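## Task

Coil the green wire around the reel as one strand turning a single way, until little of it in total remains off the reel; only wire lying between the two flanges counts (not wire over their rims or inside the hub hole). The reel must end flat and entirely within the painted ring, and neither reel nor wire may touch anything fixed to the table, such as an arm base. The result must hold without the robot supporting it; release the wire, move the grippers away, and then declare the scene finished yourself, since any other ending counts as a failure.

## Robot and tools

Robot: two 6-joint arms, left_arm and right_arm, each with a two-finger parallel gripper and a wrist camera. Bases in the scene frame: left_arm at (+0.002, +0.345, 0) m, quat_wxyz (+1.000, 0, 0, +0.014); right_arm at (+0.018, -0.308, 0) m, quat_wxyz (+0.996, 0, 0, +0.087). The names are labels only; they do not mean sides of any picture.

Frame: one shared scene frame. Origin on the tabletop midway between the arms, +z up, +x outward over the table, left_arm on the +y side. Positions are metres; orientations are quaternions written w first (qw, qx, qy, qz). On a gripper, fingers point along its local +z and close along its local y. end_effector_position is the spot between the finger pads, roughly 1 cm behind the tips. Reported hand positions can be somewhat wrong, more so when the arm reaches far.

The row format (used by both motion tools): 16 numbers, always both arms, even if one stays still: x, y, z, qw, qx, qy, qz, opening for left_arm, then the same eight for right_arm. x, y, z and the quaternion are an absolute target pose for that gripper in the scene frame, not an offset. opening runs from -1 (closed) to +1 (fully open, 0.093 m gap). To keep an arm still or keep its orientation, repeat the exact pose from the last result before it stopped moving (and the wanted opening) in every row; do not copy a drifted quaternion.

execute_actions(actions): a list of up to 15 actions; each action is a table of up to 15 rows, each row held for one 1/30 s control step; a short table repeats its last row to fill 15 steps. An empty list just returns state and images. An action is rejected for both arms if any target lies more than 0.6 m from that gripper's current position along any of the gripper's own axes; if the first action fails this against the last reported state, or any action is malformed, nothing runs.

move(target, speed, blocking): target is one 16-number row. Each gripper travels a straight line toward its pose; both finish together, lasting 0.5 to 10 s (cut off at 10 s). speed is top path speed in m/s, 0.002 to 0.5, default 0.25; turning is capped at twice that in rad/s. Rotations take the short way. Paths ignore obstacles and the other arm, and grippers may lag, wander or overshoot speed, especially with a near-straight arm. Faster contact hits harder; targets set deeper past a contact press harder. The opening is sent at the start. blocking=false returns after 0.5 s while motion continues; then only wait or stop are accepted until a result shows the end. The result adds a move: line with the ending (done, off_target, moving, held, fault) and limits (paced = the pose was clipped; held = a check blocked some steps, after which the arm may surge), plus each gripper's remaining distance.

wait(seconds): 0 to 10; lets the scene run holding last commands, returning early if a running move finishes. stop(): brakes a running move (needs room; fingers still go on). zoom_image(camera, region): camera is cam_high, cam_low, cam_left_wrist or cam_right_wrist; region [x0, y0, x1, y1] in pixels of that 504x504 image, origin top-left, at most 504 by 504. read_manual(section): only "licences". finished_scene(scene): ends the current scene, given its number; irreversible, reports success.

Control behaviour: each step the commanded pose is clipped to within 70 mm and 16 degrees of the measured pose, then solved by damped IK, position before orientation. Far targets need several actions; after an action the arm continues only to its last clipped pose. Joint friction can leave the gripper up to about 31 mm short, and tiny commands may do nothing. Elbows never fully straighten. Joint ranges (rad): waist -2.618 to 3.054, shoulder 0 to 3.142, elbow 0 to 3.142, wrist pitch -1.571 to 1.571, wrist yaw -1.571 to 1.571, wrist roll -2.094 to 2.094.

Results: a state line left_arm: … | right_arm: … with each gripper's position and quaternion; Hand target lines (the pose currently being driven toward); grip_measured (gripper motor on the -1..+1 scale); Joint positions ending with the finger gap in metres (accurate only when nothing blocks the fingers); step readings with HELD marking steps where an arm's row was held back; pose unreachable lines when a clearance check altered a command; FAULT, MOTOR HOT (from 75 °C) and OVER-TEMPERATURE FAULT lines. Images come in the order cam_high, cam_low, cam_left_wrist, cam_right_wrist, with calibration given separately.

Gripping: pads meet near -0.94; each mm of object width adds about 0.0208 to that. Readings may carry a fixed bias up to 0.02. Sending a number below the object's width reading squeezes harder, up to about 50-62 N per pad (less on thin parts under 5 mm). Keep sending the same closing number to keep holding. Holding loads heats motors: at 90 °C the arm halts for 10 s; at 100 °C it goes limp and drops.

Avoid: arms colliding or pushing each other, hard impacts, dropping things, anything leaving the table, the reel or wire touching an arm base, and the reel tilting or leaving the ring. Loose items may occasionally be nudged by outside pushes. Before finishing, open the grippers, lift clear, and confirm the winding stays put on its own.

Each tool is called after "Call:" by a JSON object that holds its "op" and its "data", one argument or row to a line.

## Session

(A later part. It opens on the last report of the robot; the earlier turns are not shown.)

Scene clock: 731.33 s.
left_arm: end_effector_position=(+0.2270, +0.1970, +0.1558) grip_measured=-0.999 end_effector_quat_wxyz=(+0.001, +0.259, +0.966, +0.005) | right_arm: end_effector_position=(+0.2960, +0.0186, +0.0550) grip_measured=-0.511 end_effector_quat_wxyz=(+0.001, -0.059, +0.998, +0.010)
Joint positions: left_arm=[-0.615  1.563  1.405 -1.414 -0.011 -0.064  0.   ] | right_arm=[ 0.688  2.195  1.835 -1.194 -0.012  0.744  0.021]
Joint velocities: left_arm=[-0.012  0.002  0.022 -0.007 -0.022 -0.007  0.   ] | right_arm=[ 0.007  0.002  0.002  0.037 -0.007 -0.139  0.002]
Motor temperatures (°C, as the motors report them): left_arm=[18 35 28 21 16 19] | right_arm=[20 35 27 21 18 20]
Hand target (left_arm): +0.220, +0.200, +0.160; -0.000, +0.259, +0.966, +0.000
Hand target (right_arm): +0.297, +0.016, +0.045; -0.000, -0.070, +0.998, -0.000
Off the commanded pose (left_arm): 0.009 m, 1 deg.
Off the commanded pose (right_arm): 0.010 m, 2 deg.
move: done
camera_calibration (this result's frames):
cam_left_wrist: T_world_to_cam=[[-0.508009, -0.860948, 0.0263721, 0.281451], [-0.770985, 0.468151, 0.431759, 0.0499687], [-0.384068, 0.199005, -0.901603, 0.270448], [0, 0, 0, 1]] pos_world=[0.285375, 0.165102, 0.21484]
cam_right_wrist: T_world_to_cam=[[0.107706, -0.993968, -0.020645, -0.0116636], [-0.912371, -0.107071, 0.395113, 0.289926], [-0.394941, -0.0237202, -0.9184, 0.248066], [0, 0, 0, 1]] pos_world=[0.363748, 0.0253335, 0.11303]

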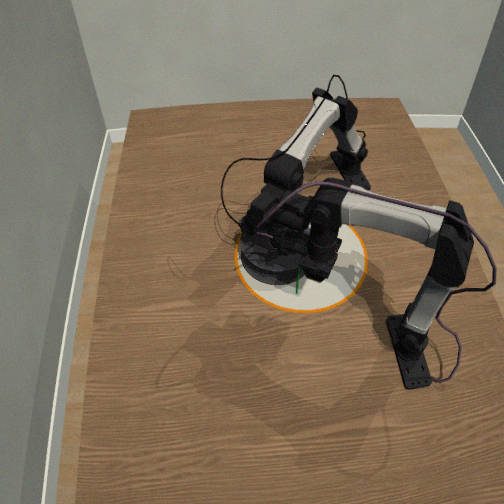

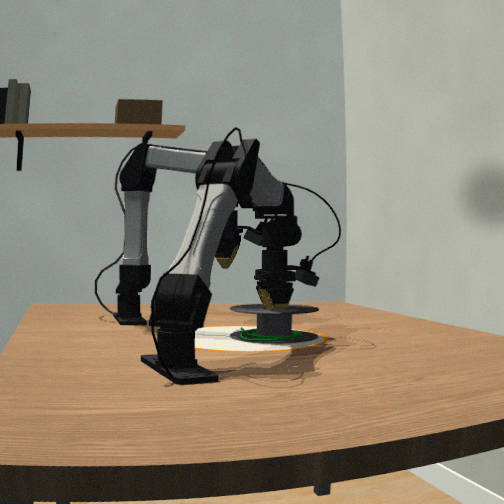

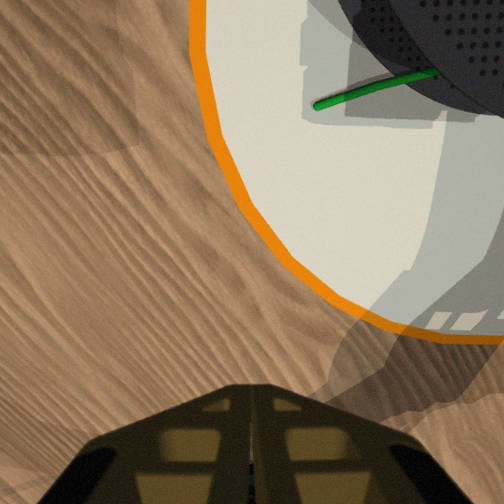

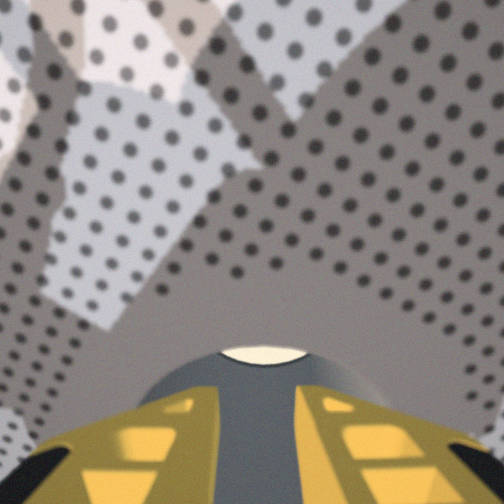

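Call:
{"op": "move", "data": {
  "target": [0.20,0.136,0.06,0.2303,-0.6000,0.7152,-0.2746,-0.63, 0.297,0.016,0.045,0,-0.0698,0.9976,0,-0.5],
  "speed": 0.2
}}

Scene clock: 739.93 s.
left_arm: end_effector_position=(+0.2009, +0.1379, +0.0627) grip_measured=-0.632 end_effector_quat_wxyz=(+0.198, -0.520, +0.777, -0.295) | right_arm: end_effector_position=(+0.2961, +0.0187, +0.0557) grip_measured=-0.510 end_effector_quat_wxyz=(+0.002, -0.061, +0.998, +0.010)
Joint positions: left_arm=[-1.073  1.18   0.496 -0.273 -0.418 -2.092  0.015] | right_arm=[ 0.688  2.194  1.835 -1.194 -0.012  0.739  0.021]
Joint velocities: left_arm=[-0.007 -0.017 -0.012 -0.066 -0.066 -0.037 -0.001] | right_arm=[-0.002 -0.012  0.007 -0.037 -0.022 -0.037  0.001]
Motor temperatures (°C, as the motors report them): left_arm=[18 34 28 21 16 19] | right_arm=[20 37 27 21 18 20]
Hand target (left_arm): +0.200, +0.138, +0.058; +0.203, -0.520, +0.776, -0.295
Hand target (right_arm): +0.297, +0.016, +0.045; -0.000, -0.070, +0.998, -0.000
Off the commanded pose (left_arm): 0.003 m, 12 deg.
Off the commanded pose (right_arm): 0.011 m, 2 deg.
joint sent to its limit (left arm) — the command would take joint 6 (wrist roll) past its lower limit, so that joint was sent only as far as its limit.
move: off_target (left_arm, right_arm)
camera_calibration (this result's frames):
cam_left_wrist: T_world_to_cam=[[0.664137, -0.283475, 0.691784, -0.137128], [-0.624452, -0.71913, 0.304815, 0.239963], [0.411075, -0.634424, -0.654617, 0.127999], [0, 0, 0, 1]] pos_world=[0.1883, 0.214898, 0.105509]
cam_right_wrist: T_world_to_cam=[[0.111898, -0.993483, -0.0216689, -0.0127833], [-0.912339, -0.111352, 0.394003, 0.289872], [-0.393849, -0.0243188, -0.918854, 0.248376], [0, 0, 0, 1]] pos_world=[0.363715, 0.025618, 0.113734]

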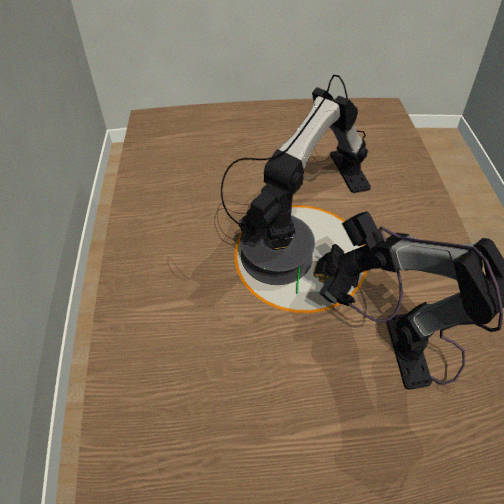

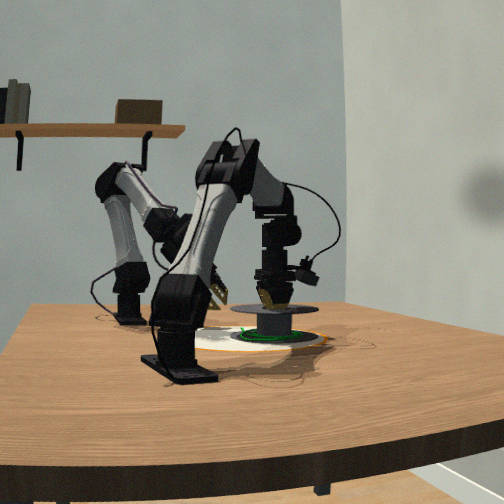

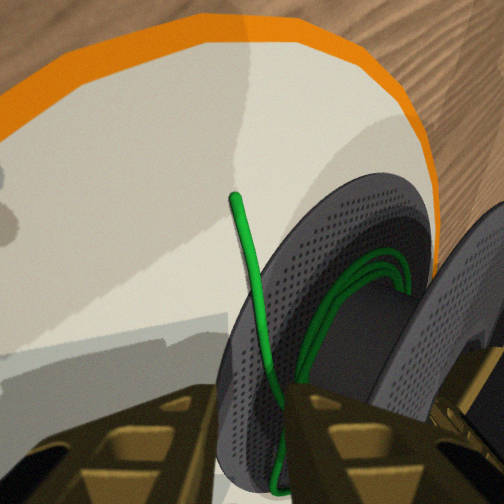

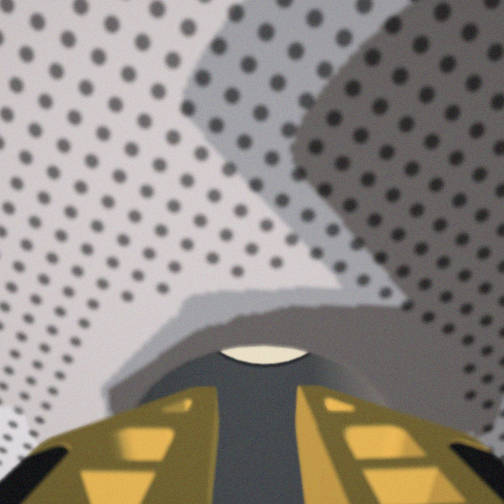

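Call:
{"op": "move", "data": {
  "target": [0.195,0.136,0.07,0.3570,0.0814,0.9300,-0.0313,-0.63, 0.297,0.016,0.045,0,-0.0698,0.9976,0,-0.5],
  "speed": 0.4
}}

Call:
{"op": "move", "data": {
  "target": [0.20,0.136,0.05,0.2746,0.7152,0.6000,0.2303,-0.63, 0.297,0.016,0.045,0,-0.0698,0.9976,0,-0.5],
  "speed": 0.4
}}

Scene clock: 743.37 s.
left_arm: end_effector_position=(+0.1947, +0.1386, +0.0694) grip_measured=-0.632 end_effector_quat_wxyz=(+0.355, +0.073, +0.931, -0.042) | right_arm: end_effector_position=(+0.2961, +0.0187, +0.0557) grip_measured=-0.510 end_effector_quat_wxyz=(+0.002, -0.061, +0.998, +0.010)
Joint positions: left_arm=[-1.179  1.255  0.589 -0.428 -0.578 -0.852  0.015] | right_arm=[ 0.688  2.194  1.835 -1.194 -0.012  0.739  0.021]
Joint velocities: left_arm=[-0.007 -0.002 -0.012  0.037  0.007  0.037 -0.   ] | right_arm=[ 0.007  0.007  0.002 -0.051  0.022  0.051 -0.   ]
Motor temperatures (°C, as the motors report them): left_arm=[18 33 28 22 16 19] | right_arm=[20 37 27 21 18 20]
Hand target (left_arm): +0.195, +0.137, +0.070; +0.357, +0.081, +0.930, -0.031
Hand target (right_arm): +0.297, +0.016, +0.045; -0.000, -0.070, +0.998, -0.000
Off the commanded pose (left_arm): 0.003 m, 2 deg.
Off the commanded pose (right_arm): 0.011 m, 2 deg.
move: off_target (right_arm)
camera_calibration (this result's frames):
cam_left_wrist: T_world_to_cam=[[-0.196173, -0.979418, 0.0475074, 0.17119], [-0.943078, 0.175182, -0.282692, 0.213397], [0.268551, -0.10026, -0.958034, 0.110064], [0, 0, 0, 1]] pos_world=[0.205275, 0.141318, 0.157638]
cam_right_wrist: T_world_to_cam=[[0.111898, -0.993483, -0.0216689, -0.0127833], [-0.912339, -0.111352, 0.394003, 0.289872], [-0.393849, -0.0243188, -0.918854, 0.248376], [0, 0, 0, 1]] pos_world=[0.363715, 0.025618, 0.113734]

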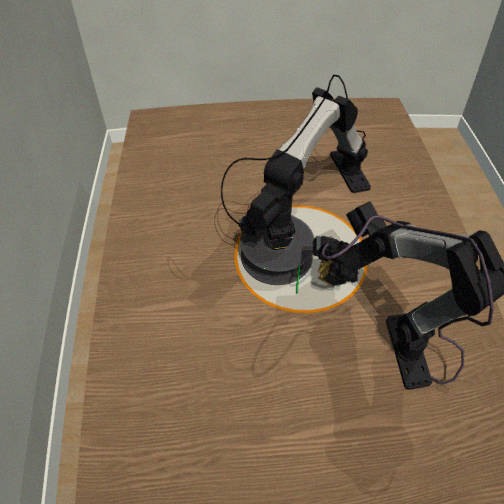

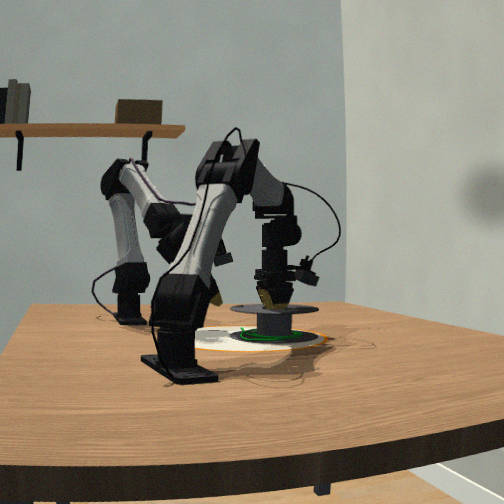

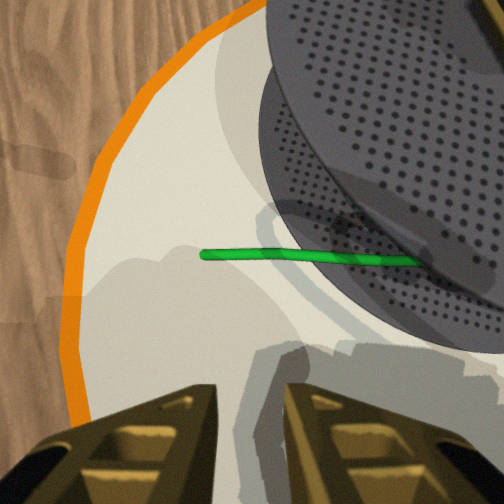

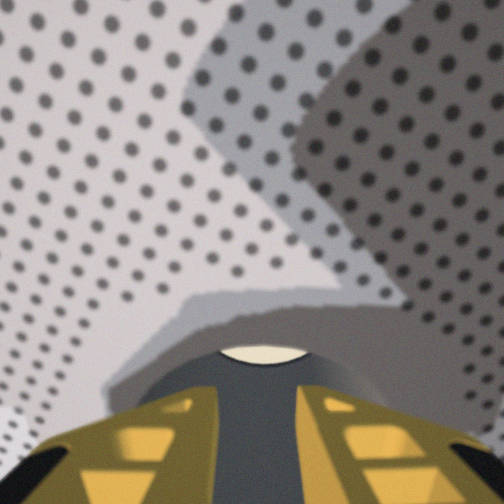

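Scene clock: 746.03 s.
left_arm: end_effector_position=(+0.1974, +0.1324, +0.0569) grip_measured=-0.632 end_effector_quat_wxyz=(+0.280, +0.715, +0.600, +0.224) | right_arm: end_effector_position=(+0.2961, +0.0187, +0.0557) grip_measured=-0.510 end_effector_quat_wxyz=(+0.002, -0.061, +0.998, +0.010)
Joint positions: left_arm=[-1.179  1.312  0.57  -0.348 -0.578  0.74   0.015] | right_arm=[ 0.688  2.194  1.835 -1.194 -0.012  0.739  0.021]
Joint velocities: left_arm=[-0.002 -0.002  0.002  0.022 -0.022  0.007 -0.   ] | right_arm=[ 0.007 -0.007 -0.022 -0.007 -0.007  0.022  0.   ]
Motor temperatures (°C, as the motors report them): left_arm=[18 32 28 22 16 19] | right_arm=[20 38 27 21 18 20]
Hand target (left_arm): +0.200, +0.136, +0.050; +0.274, +0.715, +0.600, +0.230
Hand target (right_arm): +0.297, +0.016, +0.045; -0.000, -0.070, +0.998, -0.000
Off the commanded pose (left_arm): 0.008 m, 1 deg.
Off the commanded pose (right_arm): 0.011 m, 2 deg.
move: off_target (right_arm)
camera_calibration (this result's frames):
cam_left_wrist: T_world_to_cam=[[-0.75433, 0.137295, -0.641978, 0.167904], [-0.1026, 0.941216, 0.321847, -0.0882866], [0.648428, 0.308646, -0.695901, -0.0472614], [0, 0, 0, 1]] pos_world=[0.148243, 0.0746313, 0.103317]
cam_right_wrist: T_world_to_cam=[[0.111898, -0.993483, -0.0216689, -0.0127833], [-0.912339, -0.111352, 0.394003, 0.289872], [-0.393849, -0.0243188, -0.918854, 0.248376], [0, 0, 0, 1]] pos_world=[0.363715, 0.025618, 0.113734]

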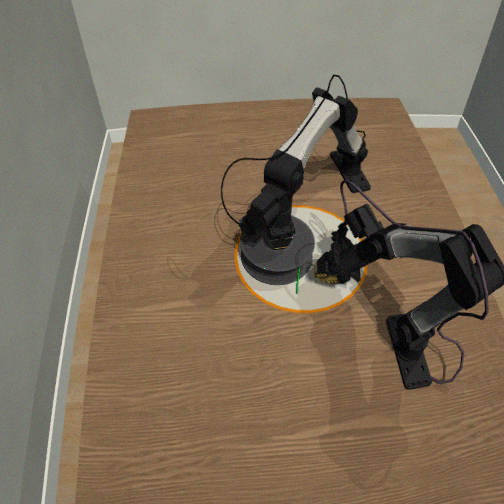

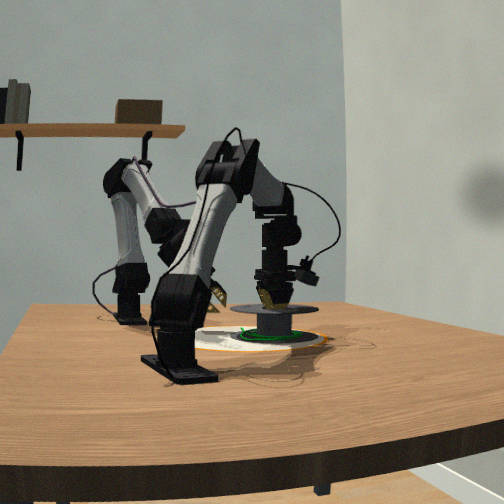

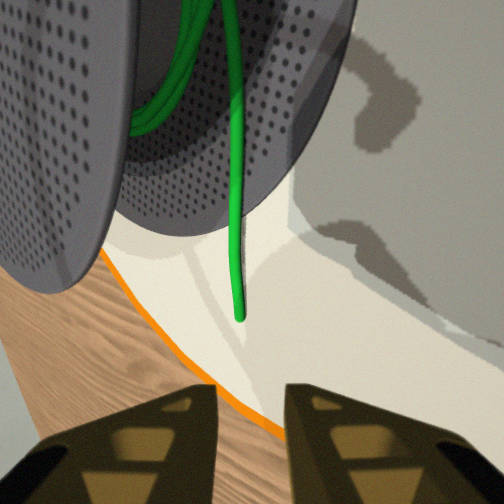

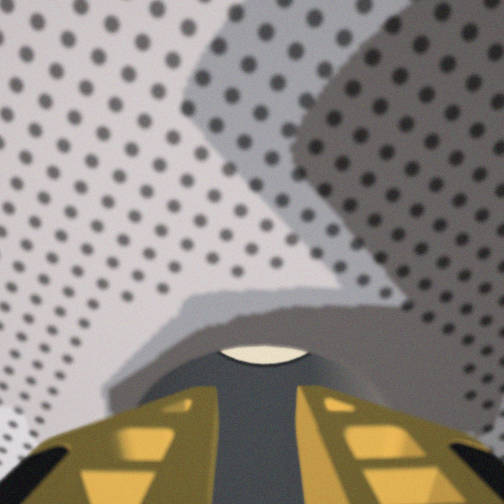

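Call:
{"op": "move", "data": {
  "target": [0.208,0.140,0.008,0.2746,0.7152,0.6000,0.2303,-0.63, 0.297,0.016,0.045,0,-0.0698,0.9976,0,-0.5],
  "speed": 0.08
}}

Scene clock: 747.83 s.
left_arm: end_effector_position=(+0.2086, +0.1363, +0.0179) grip_measured=-0.632 end_effector_quat_wxyz=(+0.284, +0.711, +0.600, +0.232) | right_arm: end_effector_position=(+0.2961, +0.0187, +0.0557) grip_measured=-0.510 end_effector_quat_wxyz=(+0.002, -0.061, +0.998, +0.010)
Joint positions: left_arm=[-1.135  1.443  0.464 -0.079 -0.574  0.788  0.015] | right_arm=[ 0.688  2.194  1.835 -1.194 -0.012  0.739  0.021]
Joint velocities: left_arm=[ 0.007  0.002 -0.002  0.037 -0.007  0.022 -0.   ] | right_arm=[-0.002  0.002  0.027  0.051 -0.007  0.037  0.   ]
Motor temperatures (°C, as the motors report them): left_arm=[18 32 28 22 16 19] | right_arm=[20 38 26 21 18 20]
Hand target (left_arm): +0.208, +0.140, +0.009; +0.275, +0.715, +0.600, +0.230
Hand target (right_arm): +0.297, +0.016, +0.045; -0.000, -0.070, +0.998, -0.000
Off the commanded pose (left_arm): 0.011 m, 1 deg.
Off the commanded pose (right_arm): 0.011 m, 2 deg.
move: off_target (left_arm, right_arm)
camera_calibration (this result's frames):
cam_left_wrist: T_world_to_cam=[[-0.744858, 0.132833, -0.653867, 0.149572], [-0.114853, 0.939829, 0.321762, -0.0754809], [0.657264, 0.314765, -0.684783, -0.0857015], [0, 0, 0, 1]] pos_world=[0.15907, 0.0780467, 0.0634004]
cam_right_wrist: T_world_to_cam=[[0.111898, -0.993483, -0.0216689, -0.0127833], [-0.912339, -0.111352, 0.394003, 0.289872], [-0.393849, -0.0243188, -0.918854, 0.248376], [0, 0, 0, 1]] pos_world=[0.363715, 0.025618, 0.113734]

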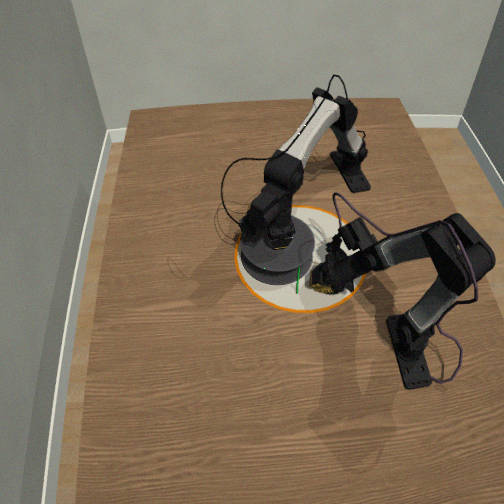

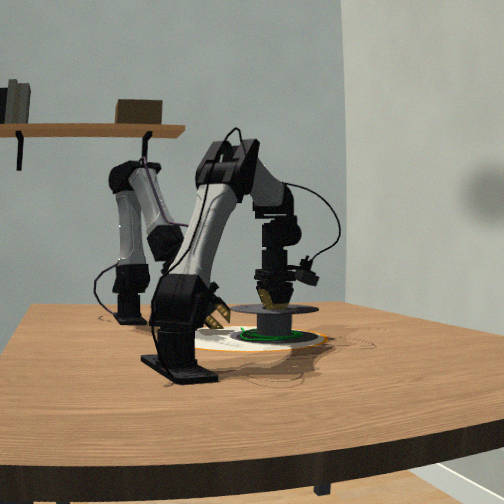

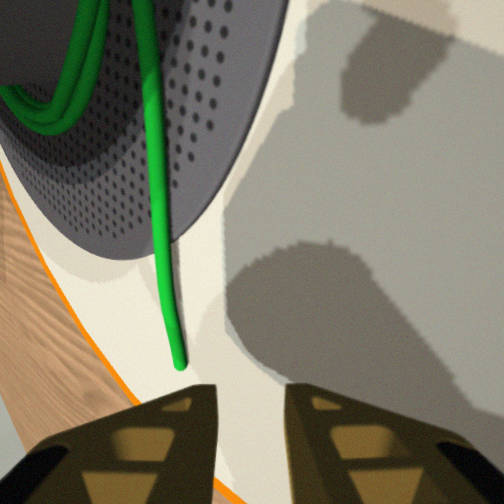

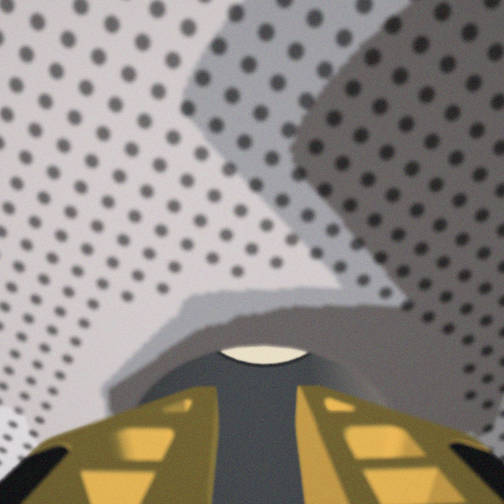

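Call:
{"op": "move", "data": {
  "target": [0.212,0.140,-0.003,0.2746,0.7152,0.6000,0.2303,-0.63, 0.297,0.016,0.045,0,-0.0698,0.9976,0,-0.5],
  "speed": 0.04
}}

Scene clock: 749.33 s.
left_arm: end_effector_position=(+0.2134, +0.1339, +0.0135) grip_measured=-0.632 end_effector_quat_wxyz=(+0.289, +0.709, +0.599, +0.234) | right_arm: end_effector_position=(+0.2961, +0.0187, +0.0557) grip_measured=-0.510 end_effector_quat_wxyz=(+0.002, -0.061, +0.998, +0.010)
Joint positions: left_arm=[-1.124  1.477  0.457 -0.02  -0.576  0.804  0.015] | right_arm=[ 0.688  2.194  1.835 -1.194 -0.012  0.739  0.021]
Joint velocities: left_arm=[-0.027 -0.017 -0.061  0.066 -0.081  0.007 -0.   ] | right_arm=[-0.012 -0.017  0.027  0.007 -0.022  0.081 -0.   ]
Motor temperatures (°C, as the motors report them): left_arm=[18 32 28 22 16 19] | right_arm=[20 38 26 21 18 20]
Hand target (left_arm): +0.211, +0.141, -0.001; +0.274, +0.715, +0.600, +0.230
Hand target (right_arm): +0.297, +0.016, +0.045; -0.000, -0.070, +0.998, -0.000
Off the commanded pose (left_arm): 0.018 m, 2 deg.
Off the commanded pose (right_arm): 0.011 m, 2 deg.
move: off_target (left_arm, right_arm)
camera_calibration (this result's frames):
cam_left_wrist: T_world_to_cam=[[-0.737074, 0.12989, -0.663213, 0.149452], [-0.11813, 0.941485, 0.315675, -0.070712], [0.665408, 0.311021, -0.6786, -0.0924542], [0, 0, 0, 1]] pos_world=[0.163324, 0.0759172, 0.0587012]
cam_right_wrist: T_world_to_cam=[[0.111898, -0.993483, -0.0216689, -0.0127833], [-0.912339, -0.111352, 0.394003, 0.289872], [-0.393849, -0.0243188, -0.918854, 0.248376], [0, 0, 0, 1]] pos_world=[0.363715, 0.025618, 0.113734]

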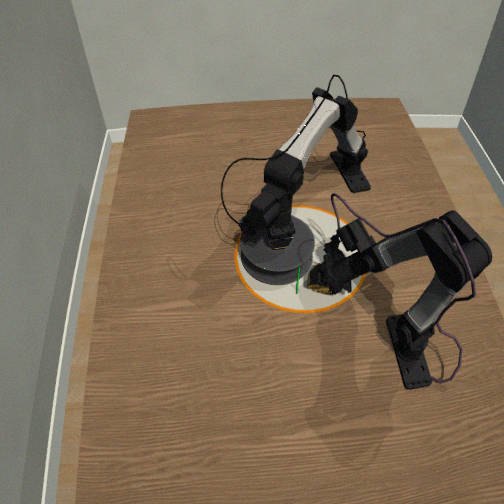

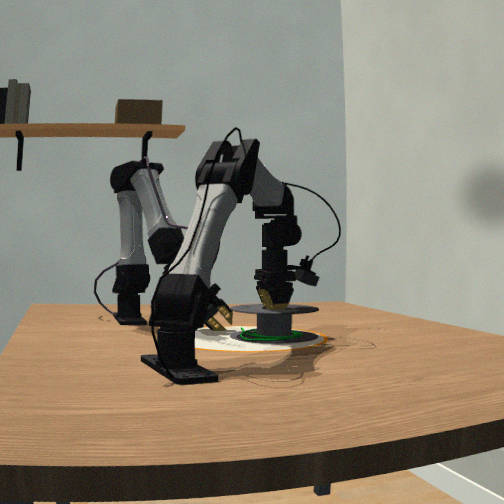

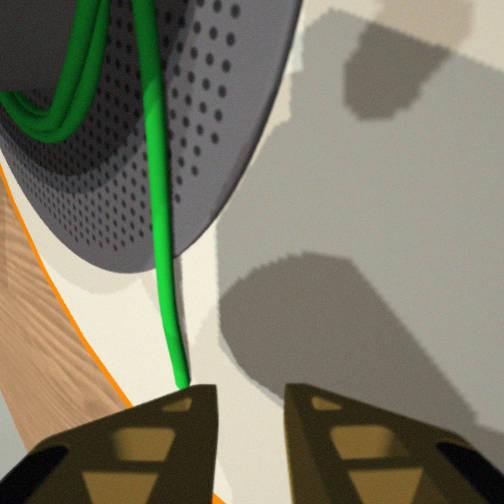

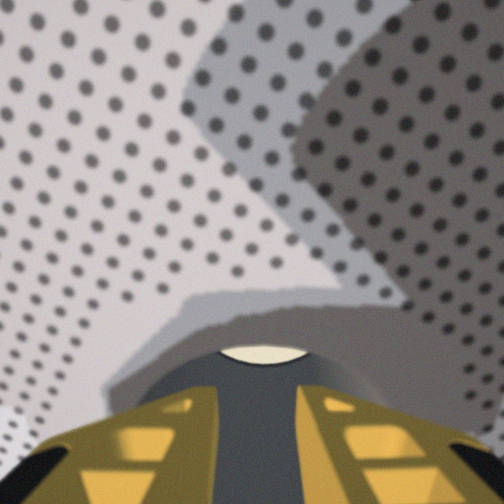

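Call:
{"op": "move", "data": {
  "target": [0.240,0.133,0.003,0.2746,0.7152,0.6000,0.2303,-0.63, 0.297,0.016,0.045,0,-0.0698,0.9976,0,-0.5],
  "speed": 0.03
}}

Scene clock: 751.10 s.
left_arm: end_effector_position=(+0.2367, +0.1325, +0.0139) grip_measured=-0.632 end_effector_quat_wxyz=(+0.288, +0.710, +0.597, +0.237) | right_arm: end_effector_position=(+0.2961, +0.0187, +0.0557) grip_measured=-0.510 end_effector_quat_wxyz=(+0.002, -0.061, +0.998, +0.010)
Joint positions: left_arm=[-1.038  1.526  0.493  0.037 -0.534  0.894  0.015] | right_arm=[ 0.688  2.194  1.835 -1.194 -0.012  0.739  0.021]
Joint velocities: left_arm=[ 0.017  0.012 -0.017 -0.007  0.022 -0.081 -0.   ] | right_arm=[-0.012  0.007  0.002 -0.037 -0.007 -0.007 -0.001]
Motor temperatures (°C, as the motors report them): left_arm=[18 31 28 22 16 19] | right_arm=[20 39 26 21 18 20]
Hand target (left_arm): +0.239, +0.133, +0.004; +0.275, +0.715, +0.600, +0.230
Hand target (right_arm): +0.297, +0.016, +0.045; -0.000, -0.070, +0.998, -0.000
Off the commanded pose (left_arm): 0.011 m, 2 deg.
Off the commanded pose (right_arm): 0.011 m, 2 deg.
move: off_target (left_arm, right_arm)
camera_calibration (this result's frames):
cam_left_wrist: T_world_to_cam=[[-0.735363, 0.133992, -0.664294, 0.166117], [-0.118815, 0.939581, 0.321046, -0.0664304], [0.667176, 0.315013, -0.675013, -0.108274], [0, 0, 0, 1]] pos_world=[0.186501, 0.0742661, 0.0585913]
cam_right_wrist: T_world_to_cam=[[0.111898, -0.993483, -0.0216689, -0.0127833], [-0.912339, -0.111352, 0.394003, 0.289872], [-0.393849, -0.0243188, -0.918854, 0.248376], [0, 0, 0, 1]] pos_world=[0.363715, 0.025618, 0.113734]

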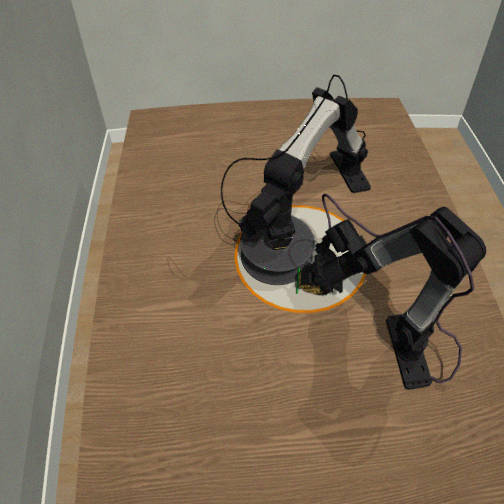

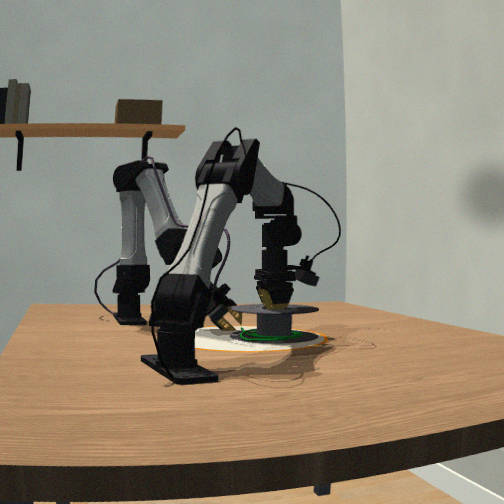

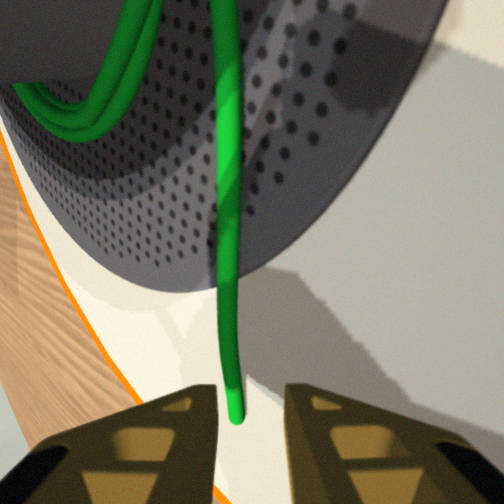

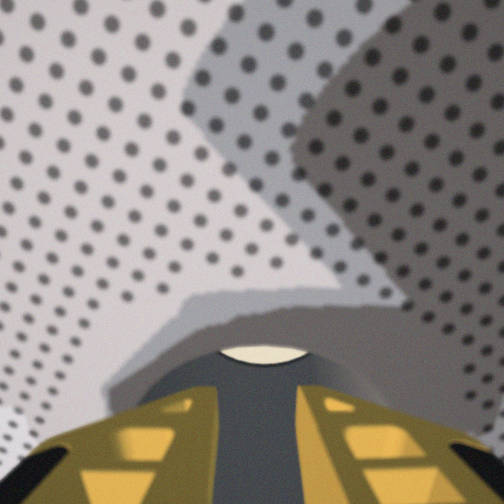

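Call:
{"op": "move", "data": {
  "target": [0.248,0.119,0.003,0.2746,0.7152,0.6000,0.2303,-0.63, 0.297,0.016,0.045,0,-0.0698,0.9976,0,-0.5],
  "speed": 0.03
}}

Scene clock: 752.70 s.
left_arm: end_effector_position=(+0.2434, +0.1257, +0.0141) grip_measured=-0.632 end_effector_quat_wxyz=(+0.277, +0.715, +0.593, +0.245) | right_arm: end_effector_position=(+0.2963, +0.0186, +0.0557) grip_measured=-0.510 end_effector_quat_wxyz=(+0.002, -0.063, +0.998, +0.010)
Joint positions: left_arm=[-1.036  1.571  0.546  0.011 -0.544  0.908  0.015] | right_arm=[ 0.688  2.194  1.835 -1.194 -0.011  0.736  0.021]
Joint velocities: left_arm=[-0.012 -0.012  0.007 -0.007  0.007 -0.037 -0.002] | right_arm=[-0.022  0.002 -0.012 -0.022  0.037 -0.022 -0.001]
Motor temperatures (°C, as the motors report them): left_arm=[18 31 28 23 16 19] | right_arm=[20 39 26 21 18 20]
Hand target (left_arm): +0.247, +0.120, +0.004; +0.274, +0.715, +0.600, +0.231
Hand target (right_arm): +0.297, +0.016, +0.045; -0.000, -0.070, +0.998, -0.000
Off the commanded pose (left_arm): 0.014 m, 2 deg.
Off the commanded pose (right_arm): 0.011 m, 1 deg.
move: off_target (left_arm, right_arm)
camera_calibration (this result's frames):
cam_left_wrist: T_world_to_cam=[[-0.735679, 0.155378, -0.659268, 0.169403], [-0.115915, 0.930093, 0.348556, -0.0591826], [0.667338, 0.332844, -0.666239, -0.112851], [0, 0, 0, 1]] pos_world=[0.193076, 0.0662858, 0.0571243]
cam_right_wrist: T_world_to_cam=[[0.115692, -0.993062, -0.0210686, -0.0140267], [-0.912381, -0.114629, 0.392965, 0.290186], [-0.392654, -0.0262402, -0.919312, 0.248163], [0, 0, 0, 1]] pos_world=[0.363825, 0.0258462, 0.113811]

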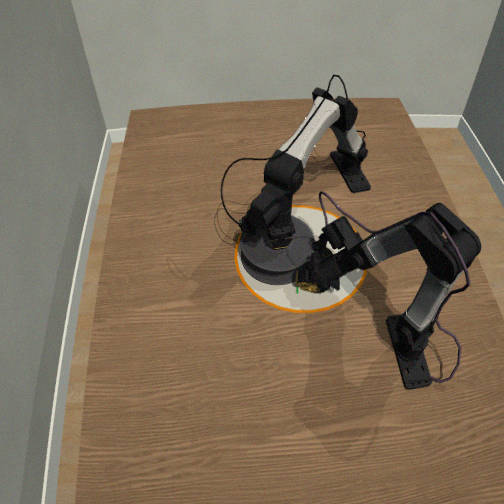

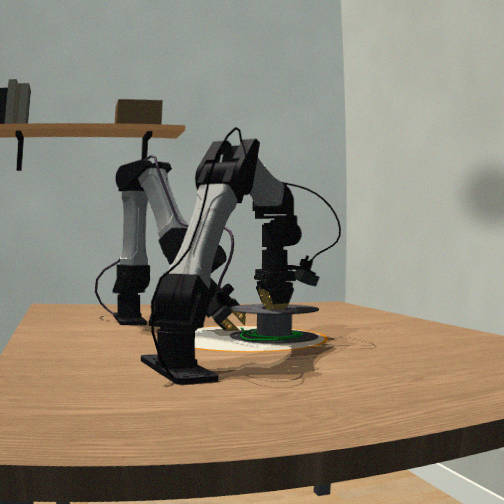

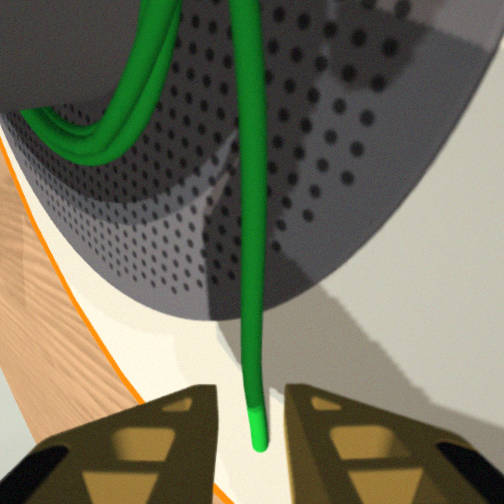

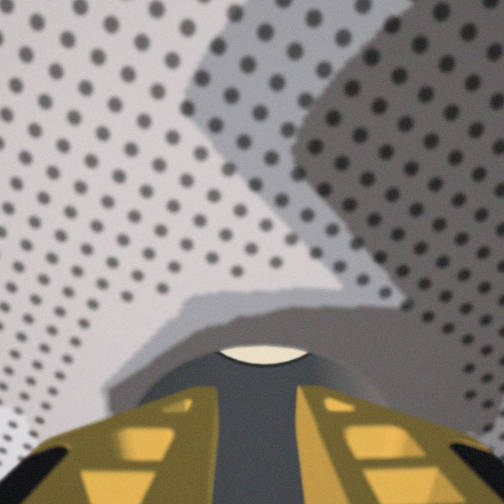

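Call:
{"op": "move", "data": {
  "target": [0.247,0.121,0.006,0.2746,0.7152,0.6000,0.2303,-1, 0.297,0.016,0.045,0,-0.0698,0.9976,0,-0.5],
  "speed": 0.03
}}

Scene clock: 753.90 s.
left_arm: end_effector_position=(+0.2428, +0.1260, +0.0094) grip_measured=-0.999 end_effector_quat_wxyz=(+0.272, +0.718, +0.595, +0.239) | right_arm: end_effector_position=(+0.2963, +0.0186, +0.0557) grip_measured=-0.510 end_effector_quat_wxyz=(+0.002, -0.063, +0.998, +0.010)
Joint positions: left_arm=[-1.03   1.585  0.546  0.014 -0.529  0.906  0.   ] | right_arm=[ 0.688  2.194  1.835 -1.194 -0.011  0.736  0.021]
Joint velocities: left_arm=[ 0.007 -0.017  0.012  0.037 -0.037 -0.007  0.   ] | right_arm=[-0.007 -0.002  0.012  0.007  0.022 -0.022 -0.   ]
Motor temperatures (°C, as the motors report them): left_arm=[18 31 28 23 16 19] | right_arm=[20 39 26 21 18 20]
Hand target (left_arm): +0.247, +0.121, +0.006; +0.275, +0.715, +0.600, +0.230
Hand target (right_arm): +0.297, +0.016, +0.045; -0.000, -0.070, +0.998, -0.000
Off the commanded pose (left_arm): 0.007 m, 1 deg.
Off the commanded pose (right_arm): 0.011 m, 1 deg.
move: off_target (right_arm)
camera_calibration (this result's frames):
cam_left_wrist: T_world_to_cam=[[-0.746566, 0.156624, -0.646613, 0.168177], [-0.109292, 0.929821, 0.351409, -0.0595212], [0.656273, 0.33302, -0.677054, -0.112977], [0, 0, 0, 1]] pos_world=[0.193194, 0.0666273, 0.0531699]
cam_right_wrist: T_world_to_cam=[[0.115692, -0.993062, -0.0210686, -0.0140267], [-0.912381, -0.114629, 0.392965, 0.290186], [-0.392654, -0.0262402, -0.919312, 0.248163], [0, 0, 0, 1]] pos_world=[0.363825, 0.0258462, 0.113811]

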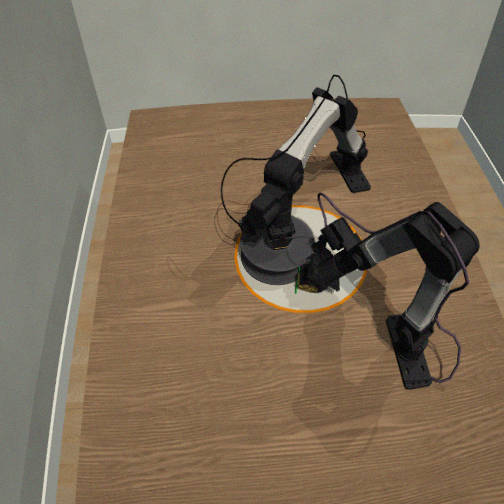

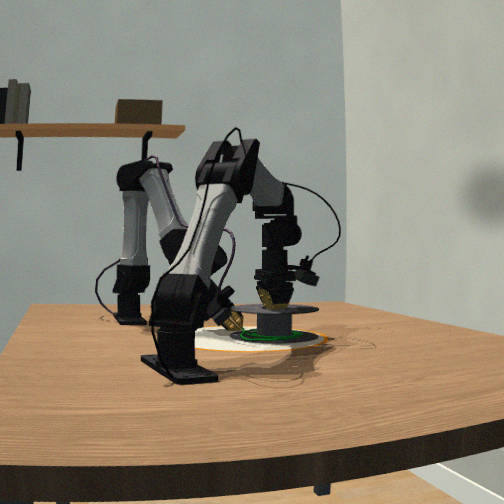

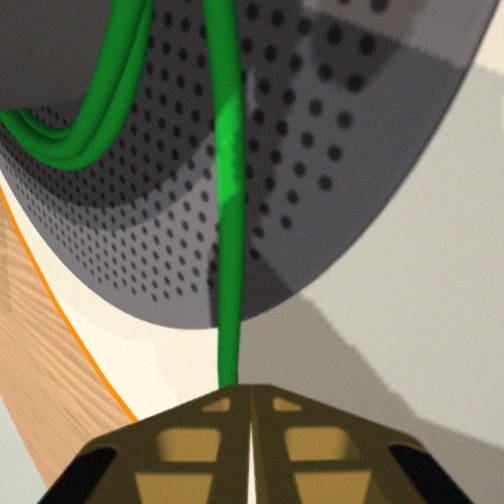

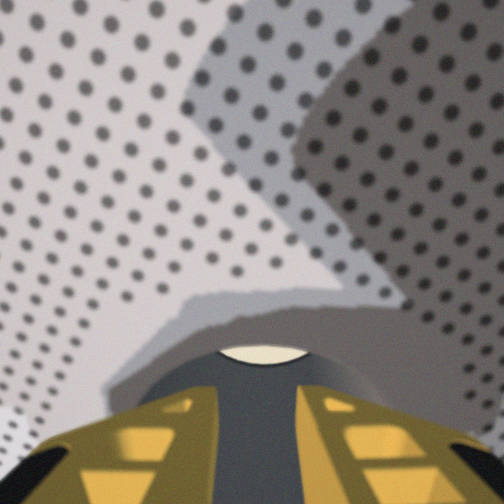

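Call:
{"op": "move", "data": {
  "target": [0.20,0.14,0.03,0.2746,0.7152,0.6000,0.2303,-1, 0.297,0.016,0.045,0,-0.0698,0.9976,0,-0.5],
  "speed": 0.1
}}

Call:
{"op": "move", "data": {
  "target": [0.19,0.15,0.08,0.3570,0.0814,0.9300,-0.0313,-0.63, 0.297,0.016,0.045,0,0.0436,0.9990,0,-0.5],
  "speed": 0.3
}}

Scene clock: 758.07 s.
left_arm: end_effector_position=(+0.2036, +0.1365, +0.0270) grip_measured=-0.999 end_effector_quat_wxyz=(+0.273, +0.716, +0.601, +0.226) | right_arm: end_effector_position=(+0.2963, +0.0186, +0.0557) grip_measured=-0.510 end_effector_quat_wxyz=(+0.002, -0.063, +0.998, +0.010)
Joint positions: left_arm=[-1.145  1.403  0.5   -0.185 -0.563  0.769  0.   ] | right_arm=[ 0.688  2.194  1.835 -1.194 -0.011  0.736  0.021]
Joint velocities: left_arm=[ 0.022 -0.017 -0.002 -0.007  0.007  0.051  0.   ] | right_arm=[ 0.007 -0.002  0.017  0.007 -0.051  0.022 -0.001]
Motor temperatures (°C, as the motors report them): left_arm=[18 30 28 23 16 19] | right_arm=[20 40 26 21 18 20]
Hand target (left_arm): +0.201, +0.141, +0.029; +0.274, +0.715, +0.600, +0.230
Hand target (right_arm): +0.297, +0.016, +0.045; -0.000, -0.070, +0.998, -0.000
Off the commanded pose (left_arm): 0.006 m, 1 deg.
Off the commanded pose (right_arm): 0.011 m, 1 deg.
move: off_target (right_arm)
camera_calibration (this result's frames):
cam_left_wrist: T_world_to_cam=[[-0.76006, 0.141162, -0.634336, 0.153189], [-0.105246, 0.936497, 0.334509, -0.081022], [0.641274, 0.321009, -0.696937, -0.0735629], [0, 0, 0, 1]] pos_world=[0.15508, 0.0778668, 0.0730073]
cam_right_wrist: T_world_to_cam=[[0.115692, -0.993062, -0.0210686, -0.0140267], [-0.912381, -0.114629, 0.392965, 0.290186], [-0.392654, -0.0262402, -0.919312, 0.248163], [0, 0, 0, 1]] pos_world=[0.363825, 0.0258462, 0.113811]

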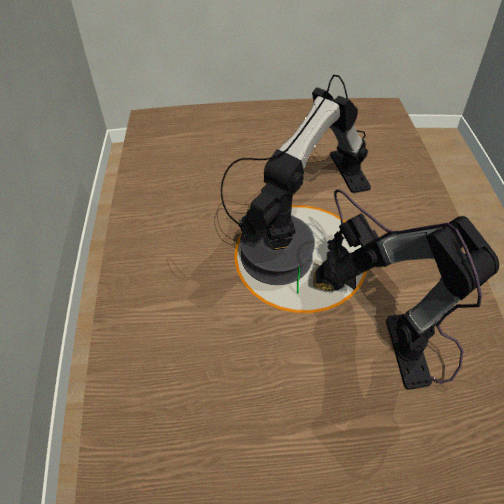

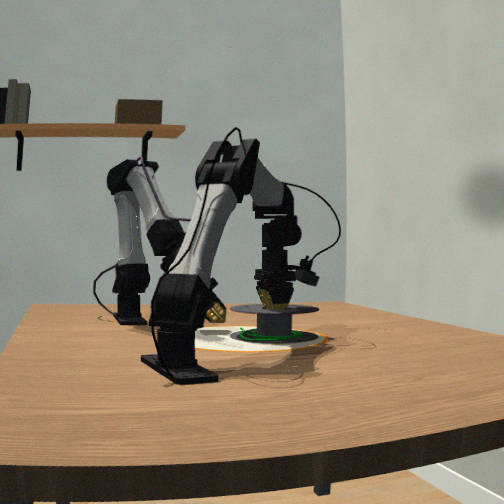

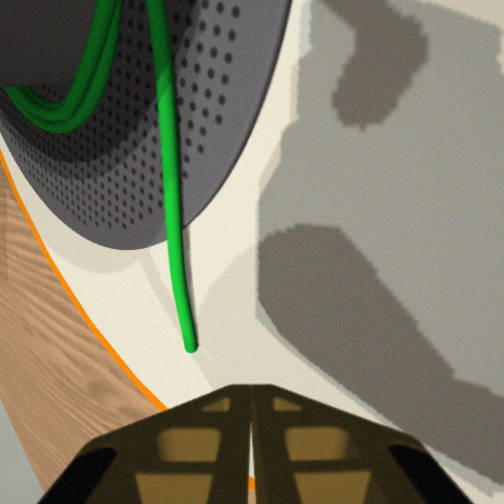

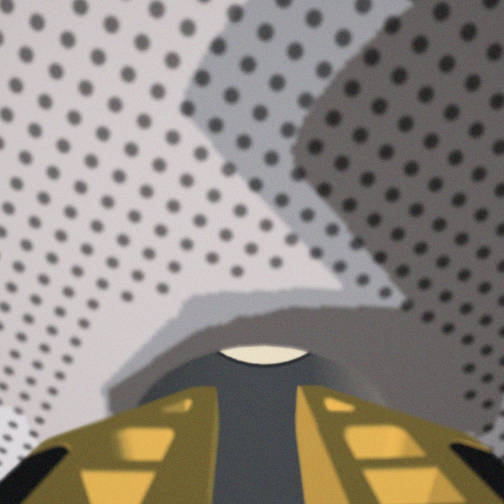

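Scene clock: 761.30 s.
left_arm: end_effector_position=(+0.1892, +0.1539, +0.0678) grip_measured=-0.632 end_effector_quat_wxyz=(+0.346, +0.087, +0.934, -0.022) | right_arm: end_effector_position=(+0.2964, +0.0186, +0.0557) grip_measured=-0.509 end_effector_quat_wxyz=(+0.002, +0.033, +0.999, +0.010)
Joint positions: left_arm=[-1.173  1.21   0.572 -0.493 -0.575 -0.828  0.015] | right_arm=[ 0.688  2.194  1.835 -1.194 -0.01   0.929  0.021]
Joint velocities: left_arm=[-0.002 -0.017 -0.002 -0.037 -0.007  0.037 -0.001] | right_arm=[-0.002  0.012  0.007  0.022 -0.051 -0.051 -0.   ]
Motor temperatures (°C, as the motors report them): left_arm=[18 30 28 23 16 19] | right_arm=[20 40 26 21 18 20]
Hand target (left_arm): +0.191, +0.150, +0.079; +0.357, +0.082, +0.930, -0.031
Hand target (right_arm): +0.297, +0.016, +0.045; -0.000, +0.044, +0.999, -0.000
Off the commanded pose (left_arm): 0.013 m, 2 deg.
Off the commanded pose (right_arm): 0.011 m, 2 deg.
move: off_target (left_arm, right_arm)
camera_calibration (this result's frames):
cam_left_wrist: T_world_to_cam=[[-0.20817, -0.978089, 0.00261555, 0.190281], [-0.944874, 0.200408, -0.25894, 0.199943], [0.252742, -0.0563749, -0.96589, 0.108382], [0, 0, 0, 1]] pos_world=[0.201139, 0.152152, 0.155961]
cam_right_wrist: T_world_to_cam=[[-0.0769988, -0.996802, -0.021392, 0.0430798], [-0.916136, 0.0622693, 0.396002, 0.287926], [-0.393403, 0.0500896, -0.918001, 0.24693], [0, 0, 0, 1]] pos_world=[0.36424, 0.0126444, 0.113585]

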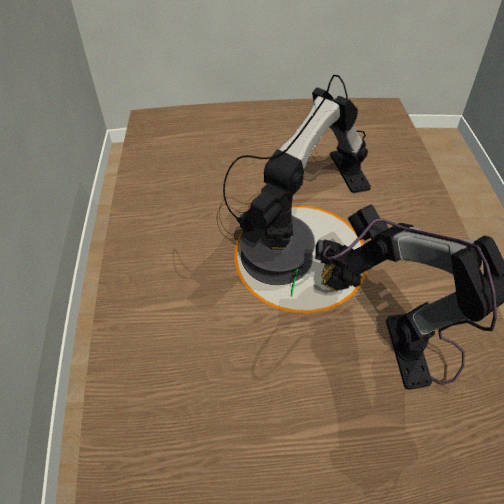

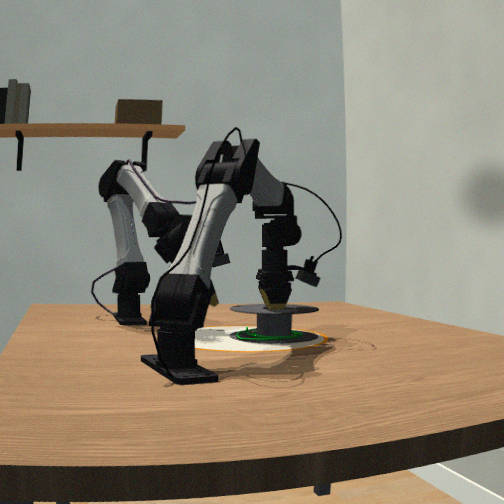

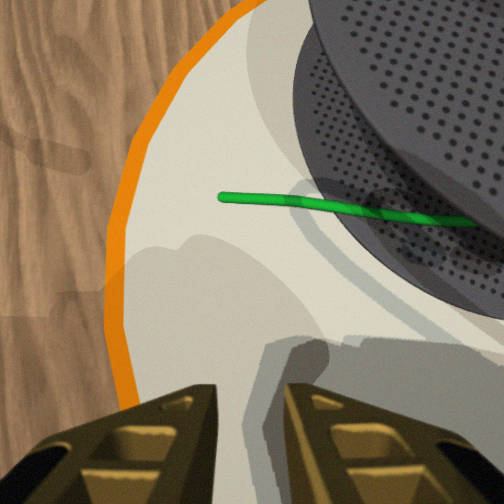

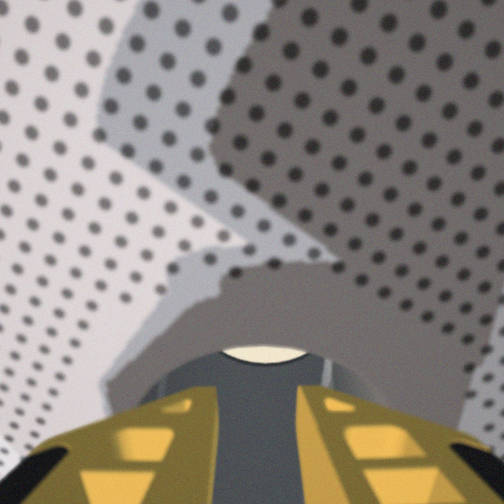

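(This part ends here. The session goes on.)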